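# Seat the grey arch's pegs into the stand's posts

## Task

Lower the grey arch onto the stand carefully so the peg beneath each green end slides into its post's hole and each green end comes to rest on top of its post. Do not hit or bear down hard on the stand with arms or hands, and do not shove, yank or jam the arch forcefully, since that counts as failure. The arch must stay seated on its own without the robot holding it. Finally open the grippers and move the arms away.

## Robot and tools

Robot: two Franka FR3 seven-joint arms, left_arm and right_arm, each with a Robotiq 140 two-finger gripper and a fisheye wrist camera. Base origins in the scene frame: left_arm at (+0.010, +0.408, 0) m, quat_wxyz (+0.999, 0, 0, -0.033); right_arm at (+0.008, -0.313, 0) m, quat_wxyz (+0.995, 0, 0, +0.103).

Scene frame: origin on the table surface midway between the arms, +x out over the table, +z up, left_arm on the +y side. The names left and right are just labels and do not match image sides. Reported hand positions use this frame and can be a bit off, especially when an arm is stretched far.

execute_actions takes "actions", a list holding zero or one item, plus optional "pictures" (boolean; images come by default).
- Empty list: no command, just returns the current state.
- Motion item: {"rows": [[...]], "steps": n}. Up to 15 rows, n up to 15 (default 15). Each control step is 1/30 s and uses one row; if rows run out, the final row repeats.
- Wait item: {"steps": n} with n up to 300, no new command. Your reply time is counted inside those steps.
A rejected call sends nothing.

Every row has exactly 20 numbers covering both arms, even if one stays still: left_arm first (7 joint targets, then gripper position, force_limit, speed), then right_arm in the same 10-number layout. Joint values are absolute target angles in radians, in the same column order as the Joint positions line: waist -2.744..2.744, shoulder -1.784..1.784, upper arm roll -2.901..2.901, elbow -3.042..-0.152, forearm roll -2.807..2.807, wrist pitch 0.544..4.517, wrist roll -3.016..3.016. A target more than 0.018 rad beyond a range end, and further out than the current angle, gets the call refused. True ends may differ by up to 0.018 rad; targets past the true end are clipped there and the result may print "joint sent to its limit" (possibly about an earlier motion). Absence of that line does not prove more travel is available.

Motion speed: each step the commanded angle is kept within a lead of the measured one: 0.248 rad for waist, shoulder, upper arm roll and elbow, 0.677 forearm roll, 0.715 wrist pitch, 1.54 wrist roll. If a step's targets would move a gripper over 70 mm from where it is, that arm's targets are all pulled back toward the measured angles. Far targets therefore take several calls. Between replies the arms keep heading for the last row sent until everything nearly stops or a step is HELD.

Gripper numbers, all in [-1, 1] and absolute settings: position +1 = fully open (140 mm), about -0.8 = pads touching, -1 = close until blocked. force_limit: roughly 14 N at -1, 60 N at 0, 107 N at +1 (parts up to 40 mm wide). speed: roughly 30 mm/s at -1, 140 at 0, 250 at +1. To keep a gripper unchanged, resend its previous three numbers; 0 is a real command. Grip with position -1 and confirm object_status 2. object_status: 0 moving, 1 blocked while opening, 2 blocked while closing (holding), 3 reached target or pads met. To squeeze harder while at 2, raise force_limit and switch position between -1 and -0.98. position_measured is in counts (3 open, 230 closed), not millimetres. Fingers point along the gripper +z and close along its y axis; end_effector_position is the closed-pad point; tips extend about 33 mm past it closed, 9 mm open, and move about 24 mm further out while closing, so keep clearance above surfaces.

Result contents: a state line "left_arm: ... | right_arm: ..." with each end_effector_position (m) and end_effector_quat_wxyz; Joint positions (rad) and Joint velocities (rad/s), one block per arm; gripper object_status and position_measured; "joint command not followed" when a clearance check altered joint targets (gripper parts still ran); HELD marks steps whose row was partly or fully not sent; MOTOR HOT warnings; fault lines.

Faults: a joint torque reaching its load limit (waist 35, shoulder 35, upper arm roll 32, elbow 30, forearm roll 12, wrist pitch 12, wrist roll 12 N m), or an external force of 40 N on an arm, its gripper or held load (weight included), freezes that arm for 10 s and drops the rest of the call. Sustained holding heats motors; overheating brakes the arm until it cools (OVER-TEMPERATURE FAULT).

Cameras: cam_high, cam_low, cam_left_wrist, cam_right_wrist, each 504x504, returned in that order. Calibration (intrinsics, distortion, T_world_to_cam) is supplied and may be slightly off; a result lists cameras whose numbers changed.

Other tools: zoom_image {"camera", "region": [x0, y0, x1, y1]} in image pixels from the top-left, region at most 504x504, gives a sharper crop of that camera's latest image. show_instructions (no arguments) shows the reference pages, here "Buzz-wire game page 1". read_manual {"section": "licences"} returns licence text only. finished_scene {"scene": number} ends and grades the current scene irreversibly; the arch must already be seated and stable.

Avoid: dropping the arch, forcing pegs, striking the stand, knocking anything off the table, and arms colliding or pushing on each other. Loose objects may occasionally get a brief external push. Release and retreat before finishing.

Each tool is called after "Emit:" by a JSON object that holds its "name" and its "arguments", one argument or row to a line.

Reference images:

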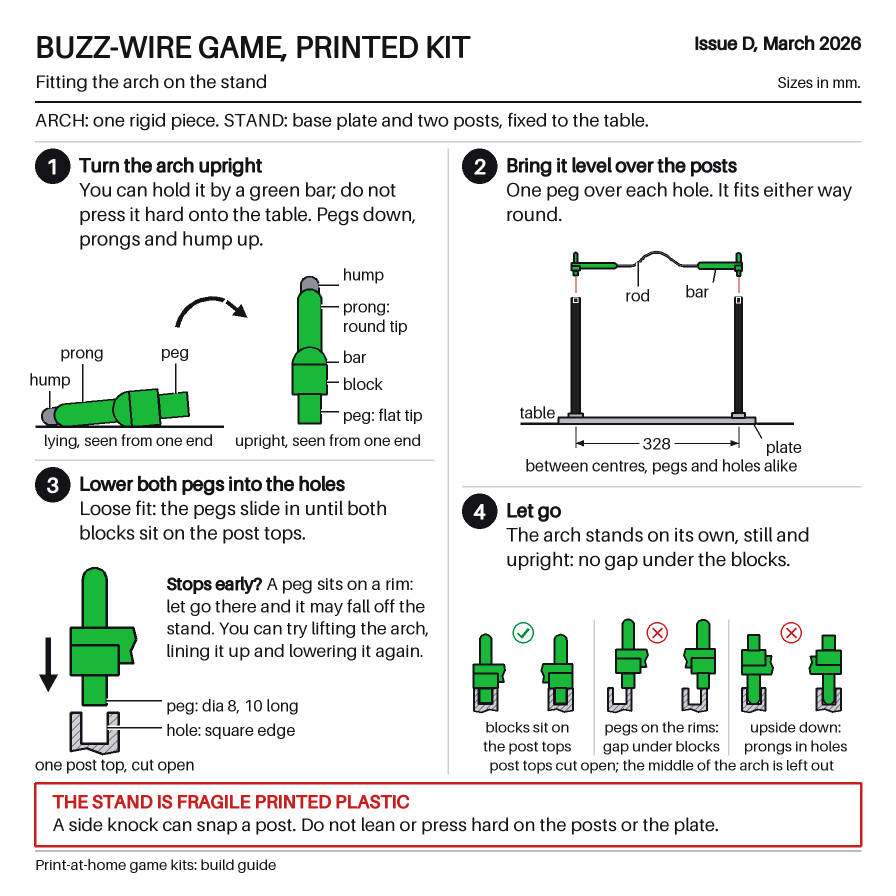

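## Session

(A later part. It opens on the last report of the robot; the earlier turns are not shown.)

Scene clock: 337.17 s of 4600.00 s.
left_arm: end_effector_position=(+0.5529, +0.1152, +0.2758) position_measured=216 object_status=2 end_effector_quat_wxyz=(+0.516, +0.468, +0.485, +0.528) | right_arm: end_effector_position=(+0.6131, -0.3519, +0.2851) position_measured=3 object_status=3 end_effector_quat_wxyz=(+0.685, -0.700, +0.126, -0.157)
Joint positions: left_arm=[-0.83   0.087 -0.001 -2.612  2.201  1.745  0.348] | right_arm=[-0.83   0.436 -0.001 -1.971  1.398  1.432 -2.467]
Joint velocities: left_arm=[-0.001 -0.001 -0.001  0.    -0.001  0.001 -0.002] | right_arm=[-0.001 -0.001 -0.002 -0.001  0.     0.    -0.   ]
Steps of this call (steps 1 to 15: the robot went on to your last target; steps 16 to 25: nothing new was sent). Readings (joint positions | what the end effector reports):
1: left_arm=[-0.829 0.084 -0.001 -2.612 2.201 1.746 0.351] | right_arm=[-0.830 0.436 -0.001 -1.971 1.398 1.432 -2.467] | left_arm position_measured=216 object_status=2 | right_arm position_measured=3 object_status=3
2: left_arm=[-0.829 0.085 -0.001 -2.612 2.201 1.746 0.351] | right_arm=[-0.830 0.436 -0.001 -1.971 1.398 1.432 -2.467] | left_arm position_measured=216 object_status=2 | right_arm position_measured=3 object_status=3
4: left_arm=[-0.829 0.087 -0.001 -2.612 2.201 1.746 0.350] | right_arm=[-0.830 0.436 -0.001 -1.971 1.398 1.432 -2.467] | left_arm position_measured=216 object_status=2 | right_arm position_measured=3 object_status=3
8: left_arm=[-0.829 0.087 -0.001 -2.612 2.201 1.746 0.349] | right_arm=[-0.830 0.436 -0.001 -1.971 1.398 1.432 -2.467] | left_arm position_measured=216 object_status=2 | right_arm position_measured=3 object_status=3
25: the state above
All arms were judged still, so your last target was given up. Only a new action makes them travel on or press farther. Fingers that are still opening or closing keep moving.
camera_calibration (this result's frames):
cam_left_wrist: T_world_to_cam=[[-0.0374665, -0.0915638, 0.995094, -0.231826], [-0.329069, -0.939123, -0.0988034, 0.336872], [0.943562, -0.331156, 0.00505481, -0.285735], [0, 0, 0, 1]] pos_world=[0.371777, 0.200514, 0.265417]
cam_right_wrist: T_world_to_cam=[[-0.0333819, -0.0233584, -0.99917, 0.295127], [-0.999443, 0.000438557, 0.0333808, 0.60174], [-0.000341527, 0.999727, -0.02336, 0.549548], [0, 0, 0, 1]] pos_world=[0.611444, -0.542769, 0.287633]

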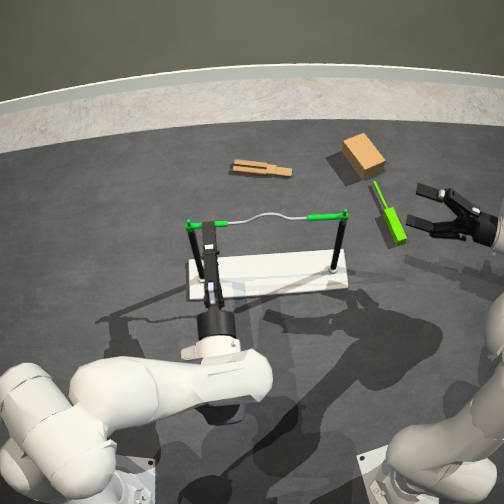

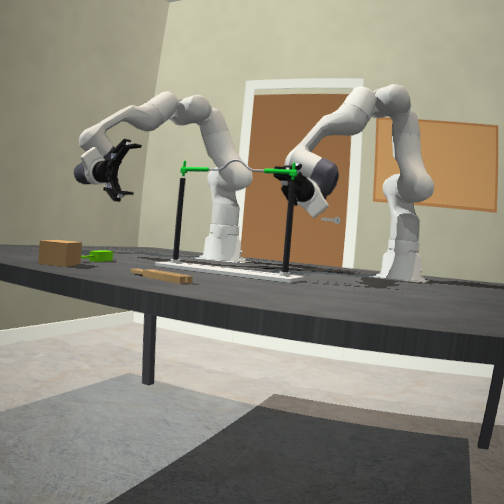

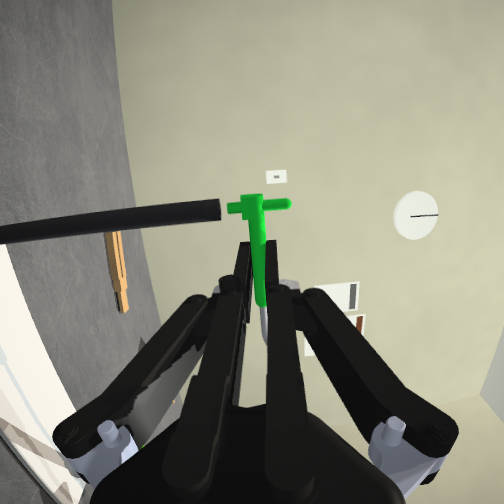

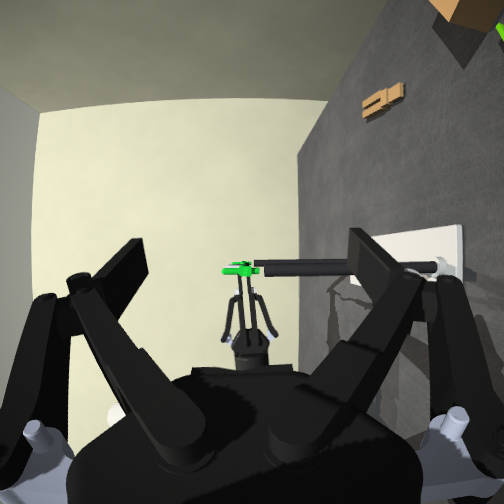

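Emit:
{"name": "execute_actions", "arguments": {
  "actions": [
    {"rows":[[-0.8311,0.088,0,-2.6113,2.1982,1.7413,0.3405,-1,-0.3,-1,-0.831,0.438,0,-1.969,1.396,1.43,-2.47,1,0,0],[-0.8313,0.0897,0,-2.611,2.1982,1.74,0.3385,-1,-0.3,-1,-0.831,0.438,0,-1.969,1.396,1.43,-2.47,1,0,0],[-0.8315,0.0914,0,-2.6107,2.1982,1.7387,0.3365,-1,-0.3,-1,-0.831,0.438,0,-1.969,1.396,1.43,-2.47,1,0,0],[-0.8317,0.0931,0,-2.6104,2.1982,1.7374,0.3345,-1,-0.3,-1,-0.831,0.438,0,-1.969,1.396,1.43,-2.47,1,0,0],[-0.8319,0.0948,0,-2.6101,2.1982,1.7361,0.3325,-1,-0.3,-1,-0.831,0.438,0,-1.969,1.396,1.43,-2.47,1,0,0],[-0.8321,0.0965,0,-2.6098,2.1982,1.7348,0.3305,-1,-0.3,-1,-0.831,0.438,0,-1.969,1.396,1.43,-2.47,1,0,0],[-0.8323,0.0982,0,-2.6095,2.1982,1.7335,0.3285,-1,-0.3,-1,-0.831,0.438,0,-1.969,1.396,1.43,-2.47,1,0,0],[-0.8325,0.0999,0,-2.6092,2.1982,1.7322,0.3263,-1,-0.3,-1,-0.831,0.438,0,-1.969,1.396,1.43,-2.47,1,0,0],[-0.8327,0.1016,0,-2.609,2.1982,1.731,0.3263,-1,-0.3,-1,-0.831,0.438,0,-1.969,1.396,1.43,-2.47,1,0,0],[-0.8329,0.1033,0,-2.6088,2.1982,1.7298,0.3263,-1,-0.3,-1,-0.831,0.438,0,-1.969,1.396,1.43,-2.47,1,0,0],[-0.833,0.105,0,-2.6086,2.1982,1.7298,0.3263,-1,-0.3,-1,-0.831,0.438,0,-1.969,1.396,1.43,-2.47,1,0,0],[-0.8332,0.1067,0,-2.6086,2.1982,1.7298,0.3263,-1,-0.3,-1,-0.831,0.438,0,-1.969,1.396,1.43,-2.47,1,0,0],[-0.8332,0.1084,0,-2.6086,2.1982,1.7298,0.3263,-1,-0.3,-1,-0.831,0.438,0,-1.969,1.396,1.43,-2.47,1,0,0],[-0.8332,0.11,0,-2.6086,2.1982,1.7298,0.3263,-1,-0.3,-1,-0.831,0.438,0,-1.969,1.396,1.43,-2.47,1,0,0],[-0.8332,0.1114,0,-2.6086,2.1982,1.7298,0.3263,-1,-0.3,-1,-0.831,0.438,0,-1.969,1.396,1.43,-2.47,1,0,0]],"steps":15}
  ],
  "pictures": false
}}

Emit:
{"name": "execute_actions", "arguments": {
  "actions": [
    {"steps":20}
  ]
}}

Emit:
{"name": "zoom_image", "arguments": {
  "camera": "cam_right_wrist",
  "region": [230, 250, 290, 290]
}}

Emit:
{"name": "zoom_image", "arguments": {
  "camera": "cam_left_wrist",
  "region": [180, 170, 280, 250]
}}

Scene clock: 352.37 s of 4600.00 s.
left_arm: end_effector_position=(+0.5528, +0.1154, +0.2702) position_measured=216 object_status=2 end_effector_quat_wxyz=(+0.516, +0.467, +0.485, +0.529) | right_arm: end_effector_position=(+0.6131, -0.3519, +0.2851) position_measured=3 object_status=3 end_effector_quat_wxyz=(+0.685, -0.700, +0.126, -0.157)
Joint positions: left_arm=[-0.832  0.106 -0.001 -2.61   2.201  1.733  0.337] | right_arm=[-0.83   0.436 -0.001 -1.97   1.398  1.432 -2.467]
Joint velocities: left_arm=[-0.002  0.031  0.001  0.012  0.    -0.032 -0.015] | right_arm=[ 0.    -0.001  0.     0.001 -0.001  0.    -0.002]
Steps of this call (steps 1 to 90: nothing new was sent; then 11.70 s passed at rest; steps 91 to 105: all 15 steps of this action). Readings (joint positions | what the end effector reports):
91: left_arm=[-0.830 0.087 -0.001 -2.612 2.201 1.745 0.347] | right_arm=[-0.830 0.436 -0.001 -1.970 1.398 1.432 -2.467] | left_arm position_measured=216 object_status=2 | right_arm position_measured=3 object_status=3
92: left_arm=[-0.830 0.087 -0.001 -2.612 2.201 1.745 0.347] | right_arm=[-0.830 0.436 -0.001 -1.970 1.398 1.432 -2.467] | left_arm position_measured=216 object_status=2 | right_arm position_measured=3 object_status=3
94: left_arm=[-0.830 0.089 -0.001 -2.612 2.201 1.743 0.346] | right_arm=[-0.830 0.436 -0.001 -1.970 1.398 1.432 -2.467] | left_arm position_measured=216 object_status=2 | right_arm position_measured=3 object_status=3
98: left_arm=[-0.831 0.095 -0.001 -2.611 2.201 1.740 0.342] | right_arm=[-0.830 0.436 -0.001 -1.970 1.398 1.432 -2.467] | left_arm position_measured=216 object_status=2 | right_arm position_measured=3 object_status=3
105: the state above

Scene clock: 353.03 s of 4600.00 s.
left_arm: end_effector_position=(+0.5529, +0.1154, +0.2702) position_measured=216 object_status=2 end_effector_quat_wxyz=(+0.517, +0.466, +0.484, +0.530) | right_arm: end_effector_position=(+0.6131, -0.3519, +0.2851) position_measured=3 object_status=3 end_effector_quat_wxyz=(+0.685, -0.700, +0.126, -0.157)
Joint positions: left_arm=[-0.832  0.109 -0.001 -2.609  2.201  1.729  0.333] | right_arm=[-0.83   0.436 -0.001 -1.97   1.398  1.432 -2.467]
Joint velocities: left_arm=[-0.     0.001 -0.     0.     0.    -0.001 -0.   ] | right_arm=[ 0.    -0.     0.001  0.    -0.001 -0.001  0.001]
Steps of this call (steps 1 to 15: the robot went on to your last target; steps 16 to 20: nothing new was sent). Readings (joint positions | what the end effector reports):
1: left_arm=[-0.832 0.107 -0.001 -2.609 2.201 1.732 0.336] | right_arm=[-0.830 0.436 -0.001 -1.970 1.398 1.432 -2.467] | left_arm position_measured=216 object_status=2 | right_arm position_measured=3 object_status=3
2: left_arm=[-0.832 0.107 -0.001 -2.609 2.201 1.731 0.336] | right_arm=[-0.830 0.436 -0.001 -1.970 1.398 1.432 -2.467] | left_arm position_measured=216 object_status=2 | right_arm position_measured=3 object_status=3
4: left_arm=[-0.832 0.108 -0.001 -2.609 2.201 1.730 0.335] | right_arm=[-0.830 0.436 -0.001 -1.970 1.398 1.432 -2.467] | left_arm position_measured=216 object_status=2 | right_arm position_measured=3 object_status=3
8: left_arm=[-0.832 0.108 -0.001 -2.609 2.201 1.729 0.334] | right_arm=[-0.830 0.436 -0.001 -1.970 1.398 1.432 -2.467] | left_arm position_measured=216 object_status=2 | right_arm position_measured=3 object_status=3
20: the state above
All arms were judged still, so your last target was given up. Only a new action makes them travel on or press farther. Fingers that are still opening or closing keep moving.
camera_calibration (this result's frames):
cam_left_wrist: T_world_to_cam=[[-0.0418968, -0.0911101, 0.994959, -0.223766], [-0.327386, -0.939602, -0.0998269, 0.33595], [0.943961, -0.329918, 0.00953812, -0.28728], [0, 0, 0, 1]] pos_world=[0.371791, 0.200493, 0.258915]
cam_right_wrist: T_world_to_cam=[[-0.0333638, -0.0233708, -0.99917, 0.295108], [-0.999443, 0.000439492, 0.0333626, 0.60176], [-0.000340583, 0.999727, -0.0233724, 0.549562], [0, 0, 0, 1]] pos_world=[0.611458, -0.542779, 0.287631]

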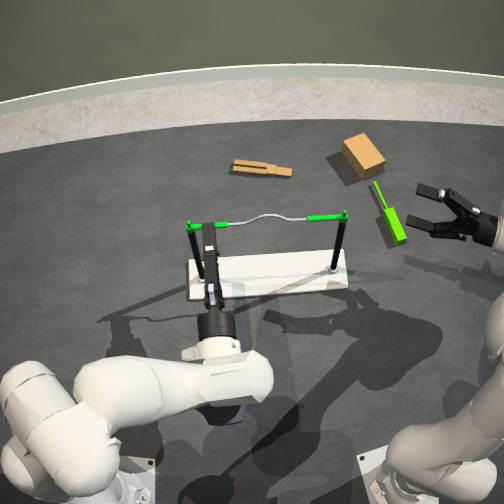

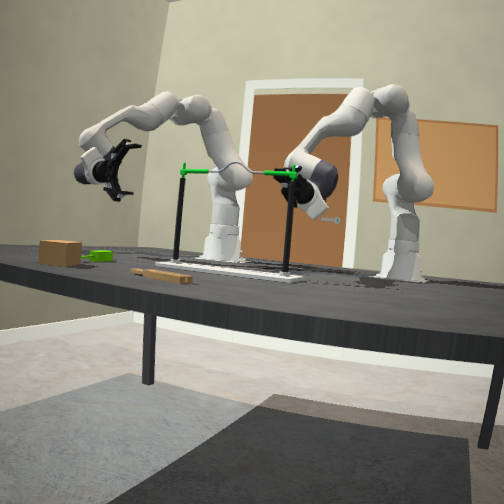

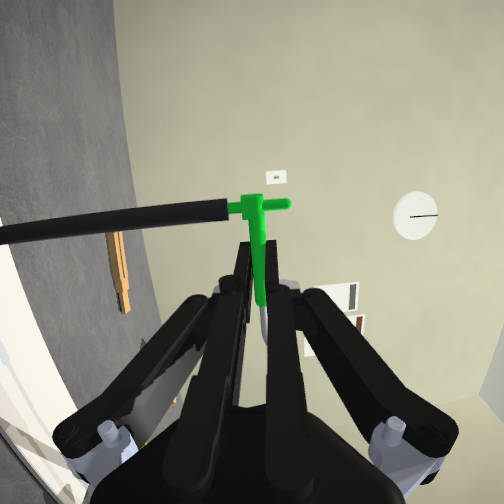

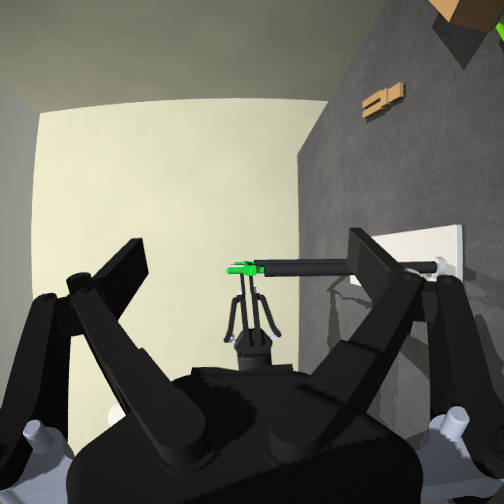

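Region (230, 250, 290, 290) of cam_right_wrist's 504x504 image, scaled by 8.400, with more detail than that image has.

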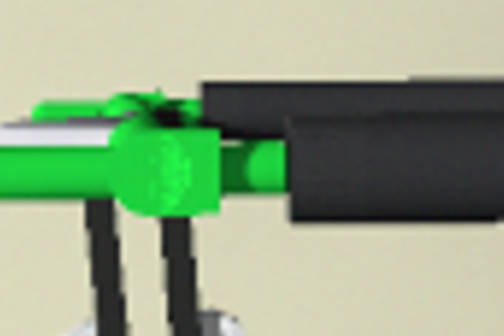

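Region (180, 170, 280, 250) of cam_left_wrist's 504x504 image, scaled by 5.040, with more detail than that image has; it fills the top 403 rows of this view, and the rest is white.

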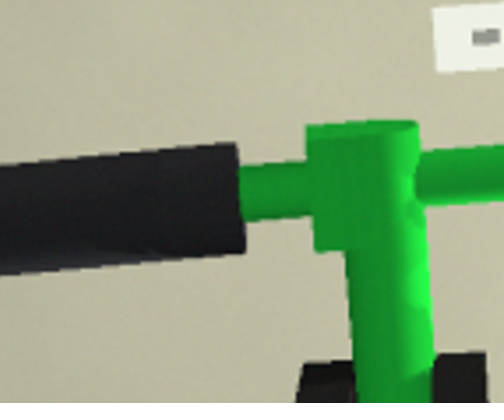

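Emit:
{"name": "execute_actions", "arguments": {
  "actions": [
    {"rows":[[-0.832,0.0985,0,-2.6095,2.1982,1.7298,0.3263,-1,-0.3,-1,-0.831,0.438,0,-1.969,1.396,1.43,-2.47,1,0,0]],"steps":15}
  ]
}}

Emit:
{"name": "zoom_image", "arguments": {
  "camera": "cam_right_wrist",
  "region": [240, 253, 280, 283]
}}

Emit:
{"name": "zoom_image", "arguments": {
  "camera": "cam_left_wrist",
  "region": [200, 185, 260, 230]
}}

Emit:
{"name": "zoom_image", "arguments": {
  "camera": "cam_high",
  "region": [320, 200, 370, 240]
}}

Emit:
{"name": "zoom_image", "arguments": {
  "camera": "cam_high",
  "region": [170, 210, 220, 250]
}}

Scene clock: 358.50 s of 4600.00 s.
left_arm: end_effector_position=(+0.5531, +0.1152, +0.2747) position_measured=216 object_status=2 end_effector_quat_wxyz=(+0.520, +0.463, +0.485, +0.529) | right_arm: end_effector_position=(+0.6131, -0.3519, +0.2851) position_measured=3 object_status=3 end_effector_quat_wxyz=(+0.685, -0.700, +0.126, -0.157)
Joint positions: left_arm=[-0.832  0.1   -0.001 -2.609  2.201  1.729  0.332] | right_arm=[-0.83   0.436 -0.001 -1.97   1.398  1.432 -2.467]
Joint velocities: left_arm=[ 0.002 -0.    -0.     0.001 -0.    -0.001  0.001] | right_arm=[-0.    -0.     0.    -0.    -0.     0.    -0.001]
Steps of this call (steps 1 to 90: nothing new was sent; then 1.97 s passed at rest; steps 91 to 105: all 15 steps of this action). Readings (joint positions | what the end effector reports):
91: left_arm=[-0.832 0.108 -0.001 -2.609 2.201 1.729 0.333] | right_arm=[-0.830 0.436 -0.001 -1.970 1.398 1.432 -2.467] | left_arm position_measured=216 object_status=2 | right_arm position_measured=3 object_status=3
92: left_arm=[-0.832 0.105 -0.001 -2.609 2.201 1.729 0.333] | right_arm=[-0.830 0.436 -0.001 -1.970 1.398 1.432 -2.467] | left_arm position_measured=216 object_status=2 | right_arm position_measured=3 object_status=3
94: left_arm=[-0.832 0.102 -0.001 -2.609 2.201 1.729 0.332] | right_arm=[-0.830 0.436 -0.001 -1.970 1.398 1.432 -2.467] | left_arm position_measured=216 object_status=2 | right_arm position_measured=3 object_status=3
98: left_arm=[-0.832 0.100 -0.001 -2.609 2.201 1.729 0.332] | right_arm=[-0.830 0.436 -0.001 -1.970 1.398 1.432 -2.467] | left_arm position_measured=216 object_status=2 | right_arm position_measured=3 object_status=3
105: the state above
camera_calibration (this result's frames):
cam_left_wrist: T_world_to_cam=[[-0.0468262, -0.0834798, 0.995409, -0.226534], [-0.327028, -0.940304, -0.0942426, 0.334586], [0.943854, -0.329939, 0.0167307, -0.289488], [0, 0, 0, 1]] pos_world=[0.372046, 0.200188, 0.26187]
cam_right_wrist: T_world_to_cam=[[-0.0333528, -0.0233782, -0.99917, 0.295098], [-0.999444, 0.000440164, 0.0333516, 0.601771], [-0.000339902, 0.999727, -0.0233799, 0.549569], [0, 0, 0, 1]] pos_world=[0.611465, -0.542785, 0.287631]

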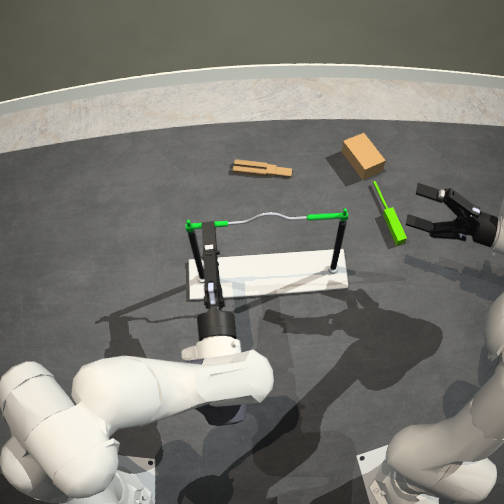

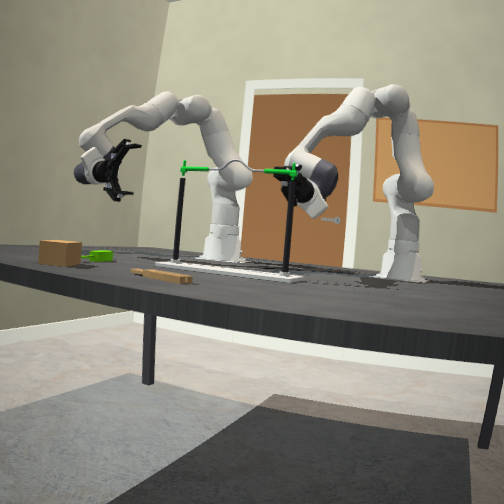

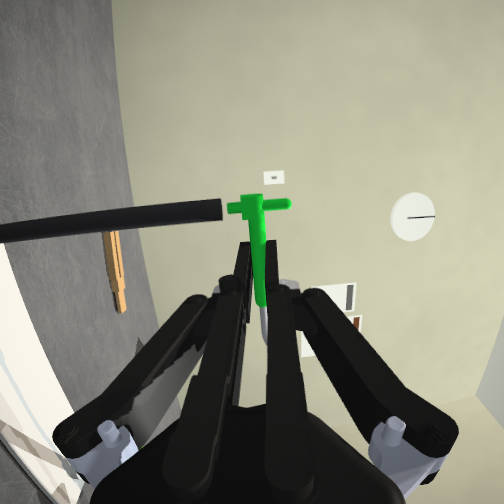

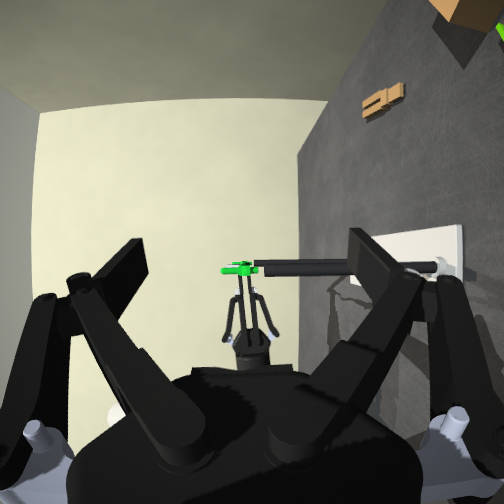

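Region (240, 253, 280, 283) of cam_right_wrist's 504x504 image, scaled by 12.600, with more detail than that image has; it fills the top 378 rows of this view, and the rest is white.

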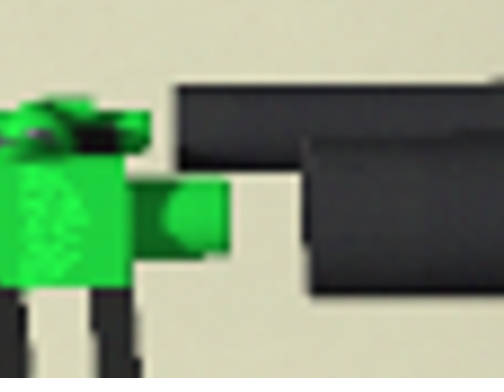

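Region (200, 185, 260, 230) of cam_left_wrist's 504x504 image, scaled by 8.400, with more detail than that image has; it fills the top 378 rows of this view, and the rest is white.

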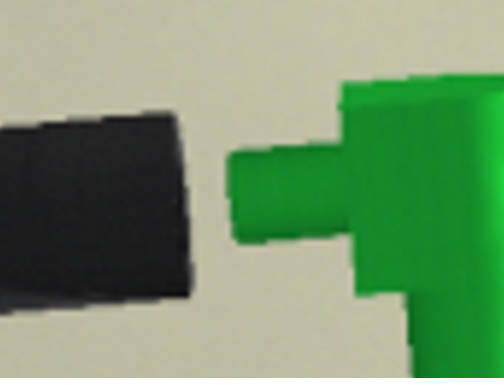

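Region (320, 200, 370, 240) of cam_high's 504x504 image, scaled by 10.080, with more detail than that image has; it fills the top 403 rows of this view, and the rest is white.

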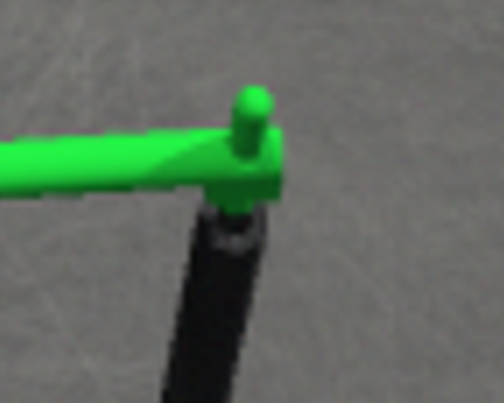

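Region (170, 210, 220, 250) of cam_high's 504x504 image, scaled by 10.080, with more detail than that image has; it fills the top 403 rows of this view, and the rest is white.

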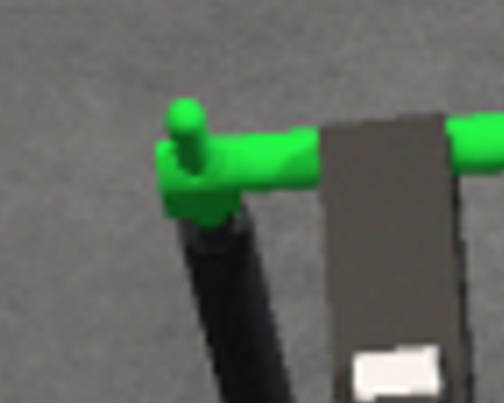

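Emit:
{"name": "execute_actions", "arguments": {
  "actions": []
}}

Scene clock: 370.80 s of 4600.00 s.
left_arm: end_effector_position=(+0.5531, +0.1152, +0.2747) position_measured=216 object_status=2 end_effector_quat_wxyz=(+0.520, +0.463, +0.485, +0.529) | right_arm: end_effector_position=(+0.6131, -0.3519, +0.2851) position_measured=3 object_status=3 end_effector_quat_wxyz=(+0.685, -0.700, +0.126, -0.157)
Joint positions: left_arm=[-0.832  0.1   -0.001 -2.609  2.201  1.729  0.331] | right_arm=[-0.83   0.436 -0.001 -1.97   1.398  1.432 -2.467]
Joint velocities: left_arm=[ 0.    -0.002 -0.001 -0.001  0.    -0.001 -0.001] | right_arm=[ 0.001 -0.001 -0.002 -0.001  0.001 -0.    -0.001]
Steps of this call (steps 1 to 15: the robot went on to your last target; steps 16 to 90: nothing new was sent; then 9.30 s passed at rest). Readings (joint positions | what the end effector reports):
1: left_arm=[-0.832 0.100 -0.001 -2.609 2.201 1.729 0.332] | right_arm=[-0.830 0.436 -0.001 -1.970 1.398 1.432 -2.467] | left_arm position_measured=216 object_status=2 | right_arm position_measured=3 object_status=3
2: left_arm=[-0.832 0.100 -0.001 -2.609 2.201 1.729 0.332] | right_arm=[-0.830 0.436 -0.001 -1.970 1.398 1.432 -2.467] | left_arm position_measured=216 object_status=2 | right_arm position_measured=3 object_status=3
4: left_arm=[-0.832 0.100 -0.001 -2.609 2.201 1.729 0.332] | right_arm=[-0.830 0.436 -0.001 -1.970 1.398 1.432 -2.467] | left_arm position_measured=216 object_status=2 | right_arm position_measured=3 object_status=3
8: left_arm=[-0.832 0.100 -0.001 -2.609 2.201 1.729 0.332] | right_arm=[-0.830 0.436 -0.001 -1.970 1.398 1.432 -2.467] | left_arm position_measured=216 object_status=2 | right_arm position_measured=3 object_status=3
90: the state above
All arms were judged still, so your last target was given up. Only a new action makes them travel on or press farther. Fingers that are still opening or closing keep moving.
camera_calibration (this result's frames):
cam_left_wrist: T_world_to_cam=[[-0.0468718, -0.0830585, 0.995442, -0.226604], [-0.327056, -0.940332, -0.0938601, 0.334503], [0.943842, -0.329965, 0.0169103, -0.289529], [0, 0, 0, 1]] pos_world=[0.372049, 0.200189, 0.261863]
cam_right_wrist: T_world_to_cam=[[-0.0333456, -0.0233829, -0.99917, 0.29509], [-0.999444, 0.000440556, 0.0333444, 0.601779], [-0.0003395, 0.999726, -0.0233846, 0.549574], [0, 0, 0, 1]] pos_world=[0.61147, -0.542789, 0.287631]

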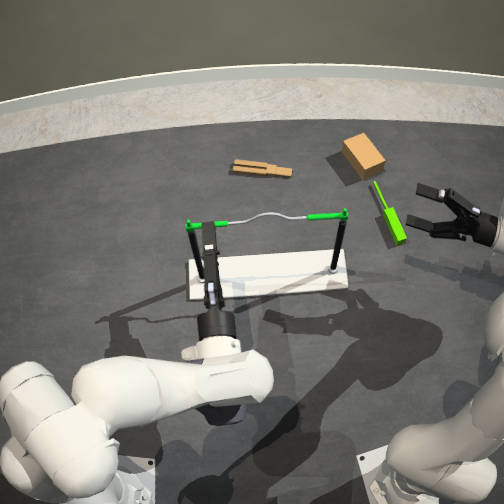

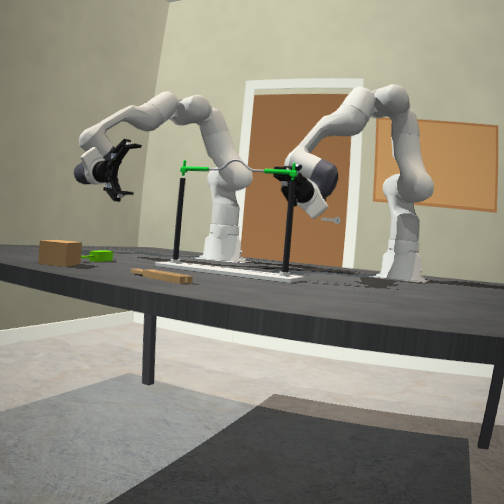

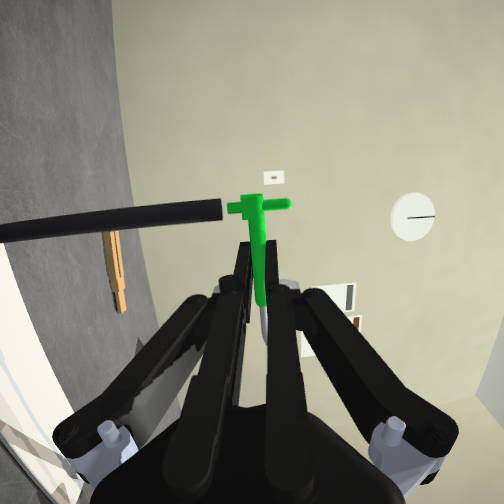

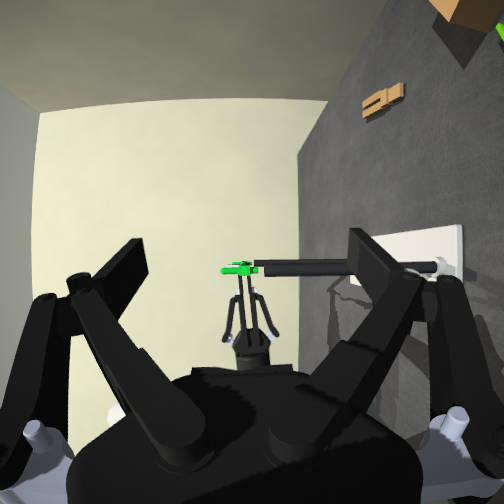

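Emit:
{"name": "execute_actions", "arguments": {
  "actions": [
    {"rows":[[-0.830,0.1,0,-2.607,2.2059,1.7325,0.3445,-1,-0.3,-1,-0.831,0.438,0,-1.969,1.396,1.43,-2.47,1,0,0]],"steps":15}
  ],
  "pictures": false
}}

Emit:
{"name": "execute_actions", "arguments": {
  "actions": [
    {"steps":30}
  ]
}}

Emit:
{"name": "zoom_image", "arguments": {
  "camera": "cam_left_wrist",
  "region": [200, 185, 260, 230]
}}

Emit:
{"name": "zoom_image", "arguments": {
  "camera": "cam_right_wrist",
  "region": [240, 253, 280, 283]
}}

Scene clock: 383.83 s of 4600.00 s.
left_arm: end_effector_position=(+0.5535, +0.1148, +0.2745) position_measured=216 object_status=2 end_effector_quat_wxyz=(+0.518, +0.465, +0.483, +0.530) | right_arm: end_effector_position=(+0.6131, -0.3520, +0.2851) position_measured=3 object_status=3 end_effector_quat_wxyz=(+0.685, -0.700, +0.126, -0.157)
Joint positions: left_arm=[-0.831  0.1   -0.001 -2.609  2.203  1.731  0.339] | right_arm=[-0.83   0.436 -0.001 -1.97   1.398  1.432 -2.467]
Joint velocities: left_arm=[-0.     0.     0.001  0.001  0.001  0.     0.004] | right_arm=[ 0.001  0.     0.    -0.001 -0.     0.    -0.   ]
Steps of this call (steps 1 to 90: nothing new was sent; then 9.53 s passed at rest; steps 91 to 105: all 15 steps of this action). Readings (joint positions | what the end effector reports):
91: left_arm=[-0.832 0.100 -0.001 -2.609 2.201 1.729 0.332] | right_arm=[-0.830 0.436 -0.001 -1.970 1.398 1.432 -2.467] | left_arm position_measured=216 object_status=2 | right_arm position_measured=3 object_status=3
92: left_arm=[-0.832 0.100 -0.001 -2.609 2.202 1.730 0.333] | right_arm=[-0.830 0.436 -0.001 -1.970 1.398 1.432 -2.467] | left_arm position_measured=216 object_status=2 | right_arm position_measured=3 object_status=3
94: left_arm=[-0.832 0.100 -0.001 -2.609 2.202 1.730 0.335] | right_arm=[-0.830 0.436 -0.001 -1.970 1.398 1.432 -2.467] | left_arm position_measured=216 object_status=2 | right_arm position_measured=3 object_status=3
98: left_arm=[-0.831 0.100 -0.001 -2.609 2.203 1.731 0.337] | right_arm=[-0.830 0.436 -0.001 -1.970 1.398 1.432 -2.467] | left_arm position_measured=216 object_status=2 | right_arm position_measured=3 object_status=3
105: the state above

Scene clock: 384.83 s of 4600.00 s.
left_arm: end_effector_position=(+0.5535, +0.1148, +0.2745) position_measured=216 object_status=2 end_effector_quat_wxyz=(+0.518, +0.466, +0.483, +0.531) | right_arm: end_effector_position=(+0.6131, -0.3520, +0.2851) position_measured=3 object_status=3 end_effector_quat_wxyz=(+0.685, -0.700, +0.126, -0.157)
Joint positions: left_arm=[-0.831  0.1   -0.001 -2.609  2.203  1.731  0.341] | right_arm=[-0.83   0.436 -0.001 -1.97   1.398  1.432 -2.467]
Joint velocities: left_arm=[-0.002  0.001 -0.     0.002  0.    -0.001  0.001] | right_arm=[-0.001  0.    -0.001 -0.001 -0.     0.001  0.   ]
Steps of this call (steps 1 to 15: the robot went on to your last target; steps 16 to 30: nothing new was sent). Readings (joint positions | what the end effector reports):
1: left_arm=[-0.831 0.100 -0.001 -2.609 2.203 1.731 0.339] | right_arm=[-0.830 0.436 -0.001 -1.970 1.398 1.432 -2.467] | left_arm position_measured=216 object_status=2 | right_arm position_measured=3 object_status=3
2: left_arm=[-0.831 0.100 -0.001 -2.609 2.203 1.731 0.340] | right_arm=[-0.830 0.436 -0.001 -1.970 1.398 1.432 -2.467] | left_arm position_measured=216 object_status=2 | right_arm position_measured=3 object_status=3
4: left_arm=[-0.831 0.100 -0.001 -2.609 2.203 1.731 0.340] | right_arm=[-0.830 0.436 -0.001 -1.970 1.398 1.432 -2.467] | left_arm position_measured=216 object_status=2 | right_arm position_measured=3 object_status=3
8: left_arm=[-0.831 0.100 -0.001 -2.609 2.203 1.731 0.340] | right_arm=[-0.830 0.436 -0.001 -1.970 1.398 1.432 -2.467] | left_arm position_measured=216 object_status=2 | right_arm position_measured=3 object_status=3
30: the state above
All arms were judged still, so your last target was given up. Only a new action makes them travel on or press farther. Fingers that are still opening or closing keep moving.
camera_calibration (this result's frames):
cam_left_wrist: T_world_to_cam=[[-0.0454735, -0.0924751, 0.994676, -0.225914], [-0.327796, -0.939193, -0.102303, 0.336787], [0.943654, -0.330703, 0.0123955, -0.288595], [0, 0, 0, 1]] pos_world=[0.372458, 0.199977, 0.262743]
cam_right_wrist: T_world_to_cam=[[-0.0333384, -0.0233878, -0.99917, 0.295081], [-0.999444, 0.000441334, 0.0333372, 0.601787], [-0.000338715, 0.999726, -0.0233895, 0.54958], [0, 0, 0, 1]] pos_world=[0.611477, -0.542794, 0.287629]

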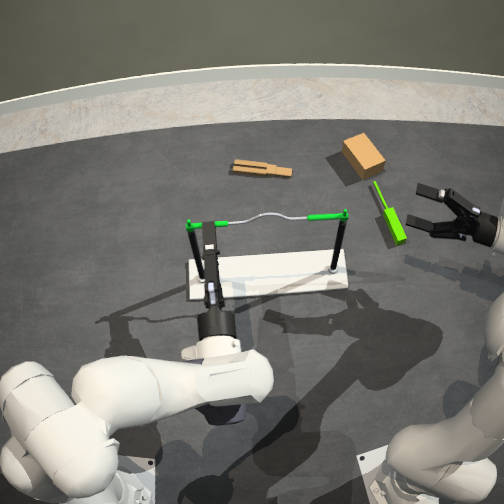

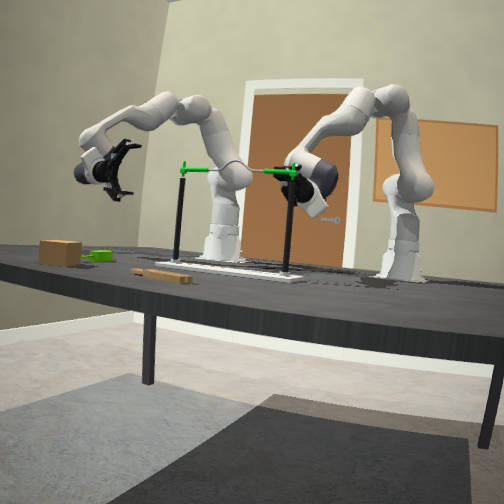

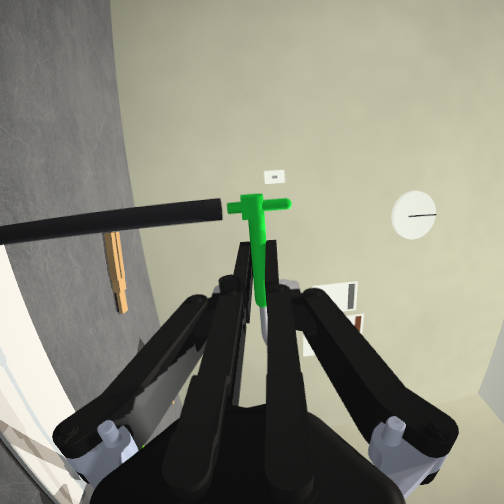

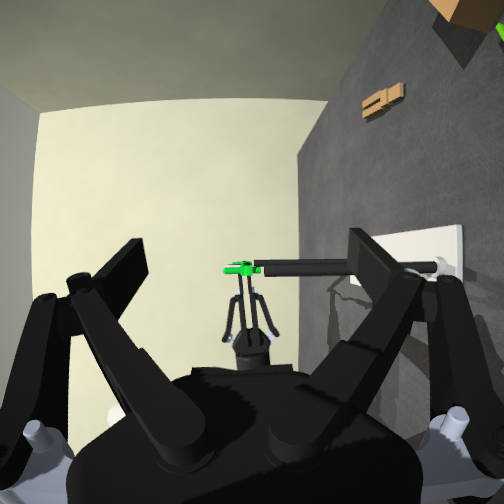

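Region (200, 185, 260, 230) of cam_left_wrist's 504x504 image, scaled by 8.400, with more detail than that image has; it fills the top 378 rows of this view, and the rest is white.

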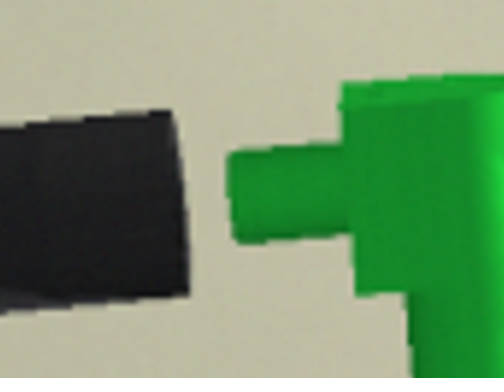

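Region (240, 253, 280, 283) of cam_right_wrist's 504x504 image, scaled by 12.600, with more detail than that image has; it fills the top 378 rows of this view, and the rest is white.

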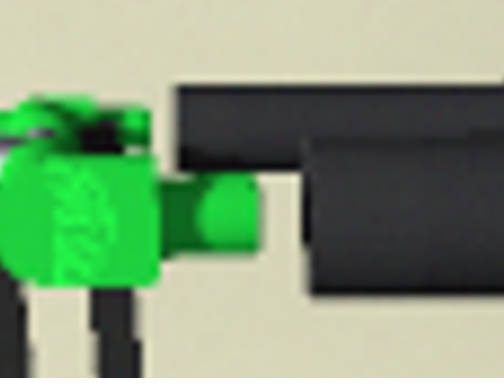

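Emit:
{"name": "execute_actions", "arguments": {
  "actions": [
    {"rows":[[-0.8315,0.101,0,-2.607,2.2059,1.728,0.3355,-1,-0.3,-1,-0.831,0.438,0,-1.969,1.396,1.43,-2.47,1,0,0],[-0.8315,0.101,0,-2.607,2.2059,1.7275,0.3345,-1,-0.3,-1,-0.831,0.438,0,-1.969,1.396,1.43,-2.47,1,0,0],[-0.8317,0.102,0,-2.6068,2.2059,1.7268,0.3335,-1,-0.3,-1,-0.831,0.438,0,-1.969,1.396,1.43,-2.47,1,0,0],[-0.8319,0.103,0,-2.6067,2.206,1.7261,0.3325,-1,-0.3,-1,-0.831,0.438,0,-1.969,1.396,1.43,-2.47,1,0,0],[-0.832,0.104,0,-2.6066,2.206,1.7254,0.3316,-1,-0.3,-1,-0.831,0.438,0,-1.969,1.396,1.43,-2.47,1,0,0],[-0.8322,0.105,0,-2.6064,2.206,1.7247,0.3307,-1,-0.3,-1,-0.831,0.438,0,-1.969,1.396,1.43,-2.47,1,0,0],[-0.8323,0.106,0,-2.6063,2.2061,1.724,0.3298,-1,-0.3,-1,-0.831,0.438,0,-1.969,1.396,1.43,-2.47,1,0,0],[-0.8325,0.107,0,-2.6062,2.2061,1.7234,0.329,-1,-0.3,-1,-0.831,0.438,0,-1.969,1.396,1.43,-2.47,1,0,0],[-0.8326,0.108,0,-2.606,2.2061,1.7229,0.329,-1,-0.3,-1,-0.831,0.438,0,-1.969,1.396,1.43,-2.47,1,0,0],[-0.8328,0.109,0,-2.6059,2.2062,1.7229,0.329,-1,-0.3,-1,-0.831,0.438,0,-1.969,1.396,1.43,-2.47,1,0,0],[-0.8329,0.110,0,-2.6058,2.2062,1.7229,0.329,-1,-0.3,-1,-0.831,0.438,0,-1.969,1.396,1.43,-2.47,1,0,0],[-0.833,0.1113,0,-2.6057,2.2062,1.7229,0.329,-1,-0.3,-1,-0.831,0.438,0,-1.969,1.396,1.43,-2.47,1,0,0]],"steps":15}
  ],
  "pictures": false
}}

Emit:
{"name": "execute_actions", "arguments": {
  "actions": [
    {"steps":25}
  ]
}}

Emit:
{"name": "zoom_image", "arguments": {
  "camera": "cam_left_wrist",
  "region": [200, 185, 260, 230]
}}

Emit:
{"name": "zoom_image", "arguments": {
  "camera": "cam_right_wrist",
  "region": [240, 253, 280, 283]
}}

Scene clock: 401.90 s of 4600.00 s.
left_arm: end_effector_position=(+0.5535, +0.1152, +0.2711) position_measured=216 object_status=2 end_effector_quat_wxyz=(+0.517, +0.466, +0.483, +0.531) | right_arm: end_effector_position=(+0.6131, -0.3520, +0.2851) position_measured=3 object_status=3 end_effector_quat_wxyz=(+0.685, -0.700, +0.126, -0.157)
Joint positions: left_arm=[-0.832  0.11  -0.001 -2.607  2.203  1.726  0.336] | right_arm=[-0.83   0.436 -0.001 -1.97   1.398  1.432 -2.467]
Joint velocities: left_arm=[-0.001  0.012 -0.001  0.002  0.001 -0.004 -0.007] | right_arm=[-0.001  0.001  0.002  0.     0.     0.001  0.001]
Steps of this call (steps 1 to 90: nothing new was sent; then 13.57 s passed at rest; steps 91 to 105: all 15 steps of this action). Readings (joint positions | what the end effector reports):
91: left_arm=[-0.831 0.100 -0.001 -2.608 2.203 1.731 0.341] | right_arm=[-0.830 0.436 -0.001 -1.970 1.398 1.432 -2.467] | left_arm position_measured=216 object_status=2 | right_arm position_measured=3 object_status=3
92: left_arm=[-0.831 0.100 -0.001 -2.608 2.203 1.731 0.341] | right_arm=[-0.830 0.436 -0.001 -1.970 1.398 1.432 -2.467] | left_arm position_measured=216 object_status=2 | right_arm position_measured=3 object_status=3
94: left_arm=[-0.831 0.101 -0.001 -2.608 2.203 1.731 0.340] | right_arm=[-0.830 0.436 -0.001 -1.970 1.398 1.432 -2.467] | left_arm position_measured=216 object_status=2 | right_arm position_measured=3 object_status=3
98: left_arm=[-0.831 0.104 -0.001 -2.608 2.203 1.729 0.339] | right_arm=[-0.830 0.436 -0.001 -1.970 1.398 1.432 -2.467] | left_arm position_measured=216 object_status=2 | right_arm position_measured=3 object_status=3
105: the state above

Scene clock: 402.73 s of 4600.00 s.
left_arm: end_effector_position=(+0.5536, +0.1152, +0.2711) position_measured=216 object_status=2 end_effector_quat_wxyz=(+0.518, +0.466, +0.483, +0.531) | right_arm: end_effector_position=(+0.6131, -0.3520, +0.2851) position_measured=3 object_status=3 end_effector_quat_wxyz=(+0.685, -0.700, +0.126, -0.157)
Joint positions: left_arm=[-0.832  0.11  -0.001 -2.607  2.203  1.726  0.334] | right_arm=[-0.83   0.436 -0.001 -1.97   1.398  1.432 -2.467]
Joint velocities: left_arm=[-0.001  0.001  0.     0.     0.     0.001 -0.   ] | right_arm=[-0.    -0.001  0.     0.    -0.001  0.    -0.001]
Steps of this call (steps 1 to 15: the robot went on to your last target; steps 16 to 25: nothing new was sent). Readings (joint positions | what the end effector reports):
1: left_arm=[-0.832 0.110 -0.001 -2.607 2.203 1.726 0.336] | right_arm=[-0.830 0.436 -0.001 -1.970 1.398 1.432 -2.467] | left_arm position_measured=216 object_status=2 | right_arm position_measured=3 object_status=3
2: left_arm=[-0.832 0.110 -0.001 -2.607 2.203 1.726 0.336] | right_arm=[-0.830 0.436 -0.001 -1.970 1.398 1.432 -2.467] | left_arm position_measured=216 object_status=2 | right_arm position_measured=3 object_status=3
4: left_arm=[-0.832 0.110 -0.001 -2.607 2.203 1.726 0.336] | right_arm=[-0.830 0.436 -0.001 -1.970 1.398 1.432 -2.467] | left_arm position_measured=216 object_status=2 | right_arm position_measured=3 object_status=3
8: left_arm=[-0.832 0.110 -0.001 -2.607 2.203 1.726 0.335] | right_arm=[-0.830 0.436 -0.001 -1.970 1.398 1.432 -2.467] | left_arm position_measured=216 object_status=2 | right_arm position_measured=3 object_status=3
25: the state above
All arms were judged still, so your last target was given up. Only a new action makes them travel on or press farther. Fingers that are still opening or closing keep moving.
camera_calibration (this result's frames):
cam_left_wrist: T_world_to_cam=[[-0.0456302, -0.0928627, 0.994633, -0.222355], [-0.327237, -0.939343, -0.102713, 0.336694], [0.94384, -0.330168, 0.0124742, -0.288687], [0, 0, 0, 1]] pos_world=[0.372507, 0.200308, 0.259346]
cam_right_wrist: T_world_to_cam=[[-0.0333312, -0.0233923, -0.999171, 0.295074], [-0.999444, 0.000441328, 0.03333, 0.601795], [-0.000338702, 0.999726, -0.023394, 0.549585], [0, 0, 0, 1]] pos_world=[0.611481, -0.542797, 0.287628]

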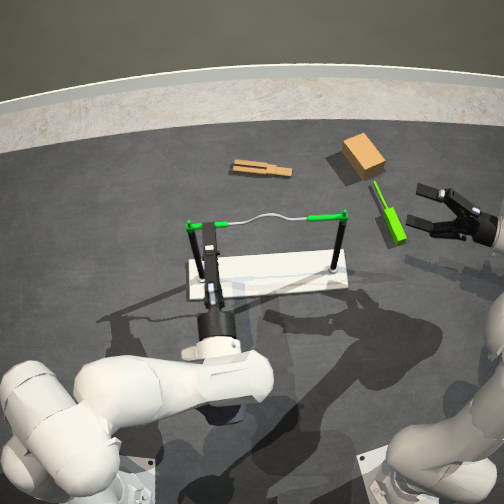

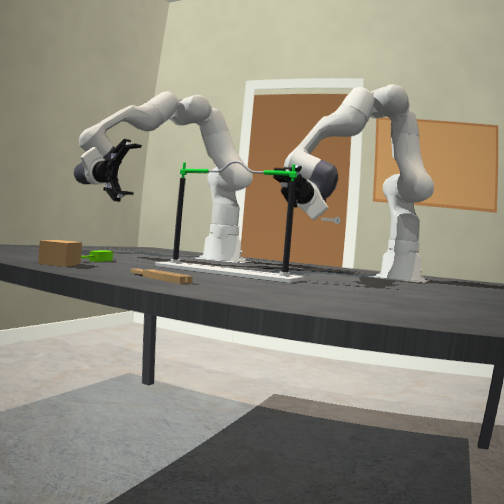

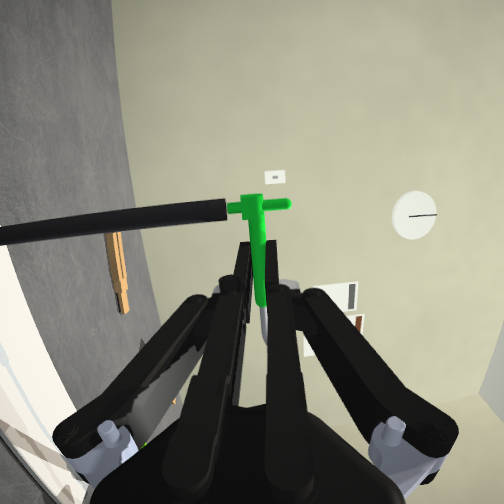

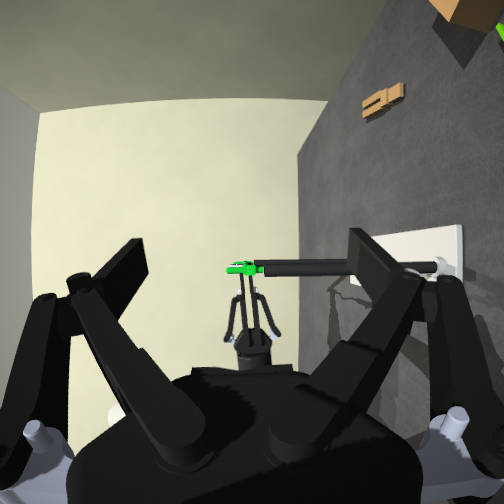

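Region (200, 185, 260, 230) of cam_left_wrist's 504x504 image, scaled by 8.400, with more detail than that image has; it fills the top 378 rows of this view, and the rest is white.

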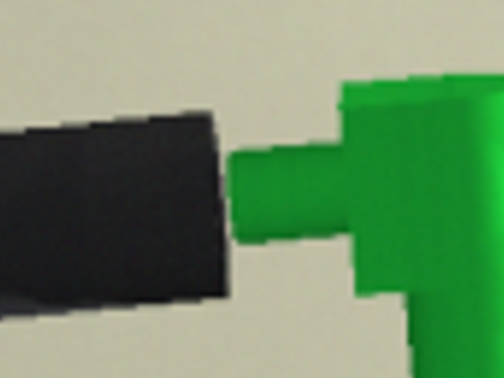

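Region (240, 253, 280, 283) of cam_right_wrist's 504x504 image, scaled by 12.600, with more detail than that image has; it fills the top 378 rows of this view, and the rest is white.

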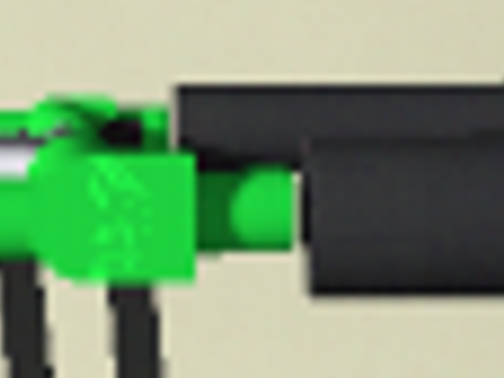

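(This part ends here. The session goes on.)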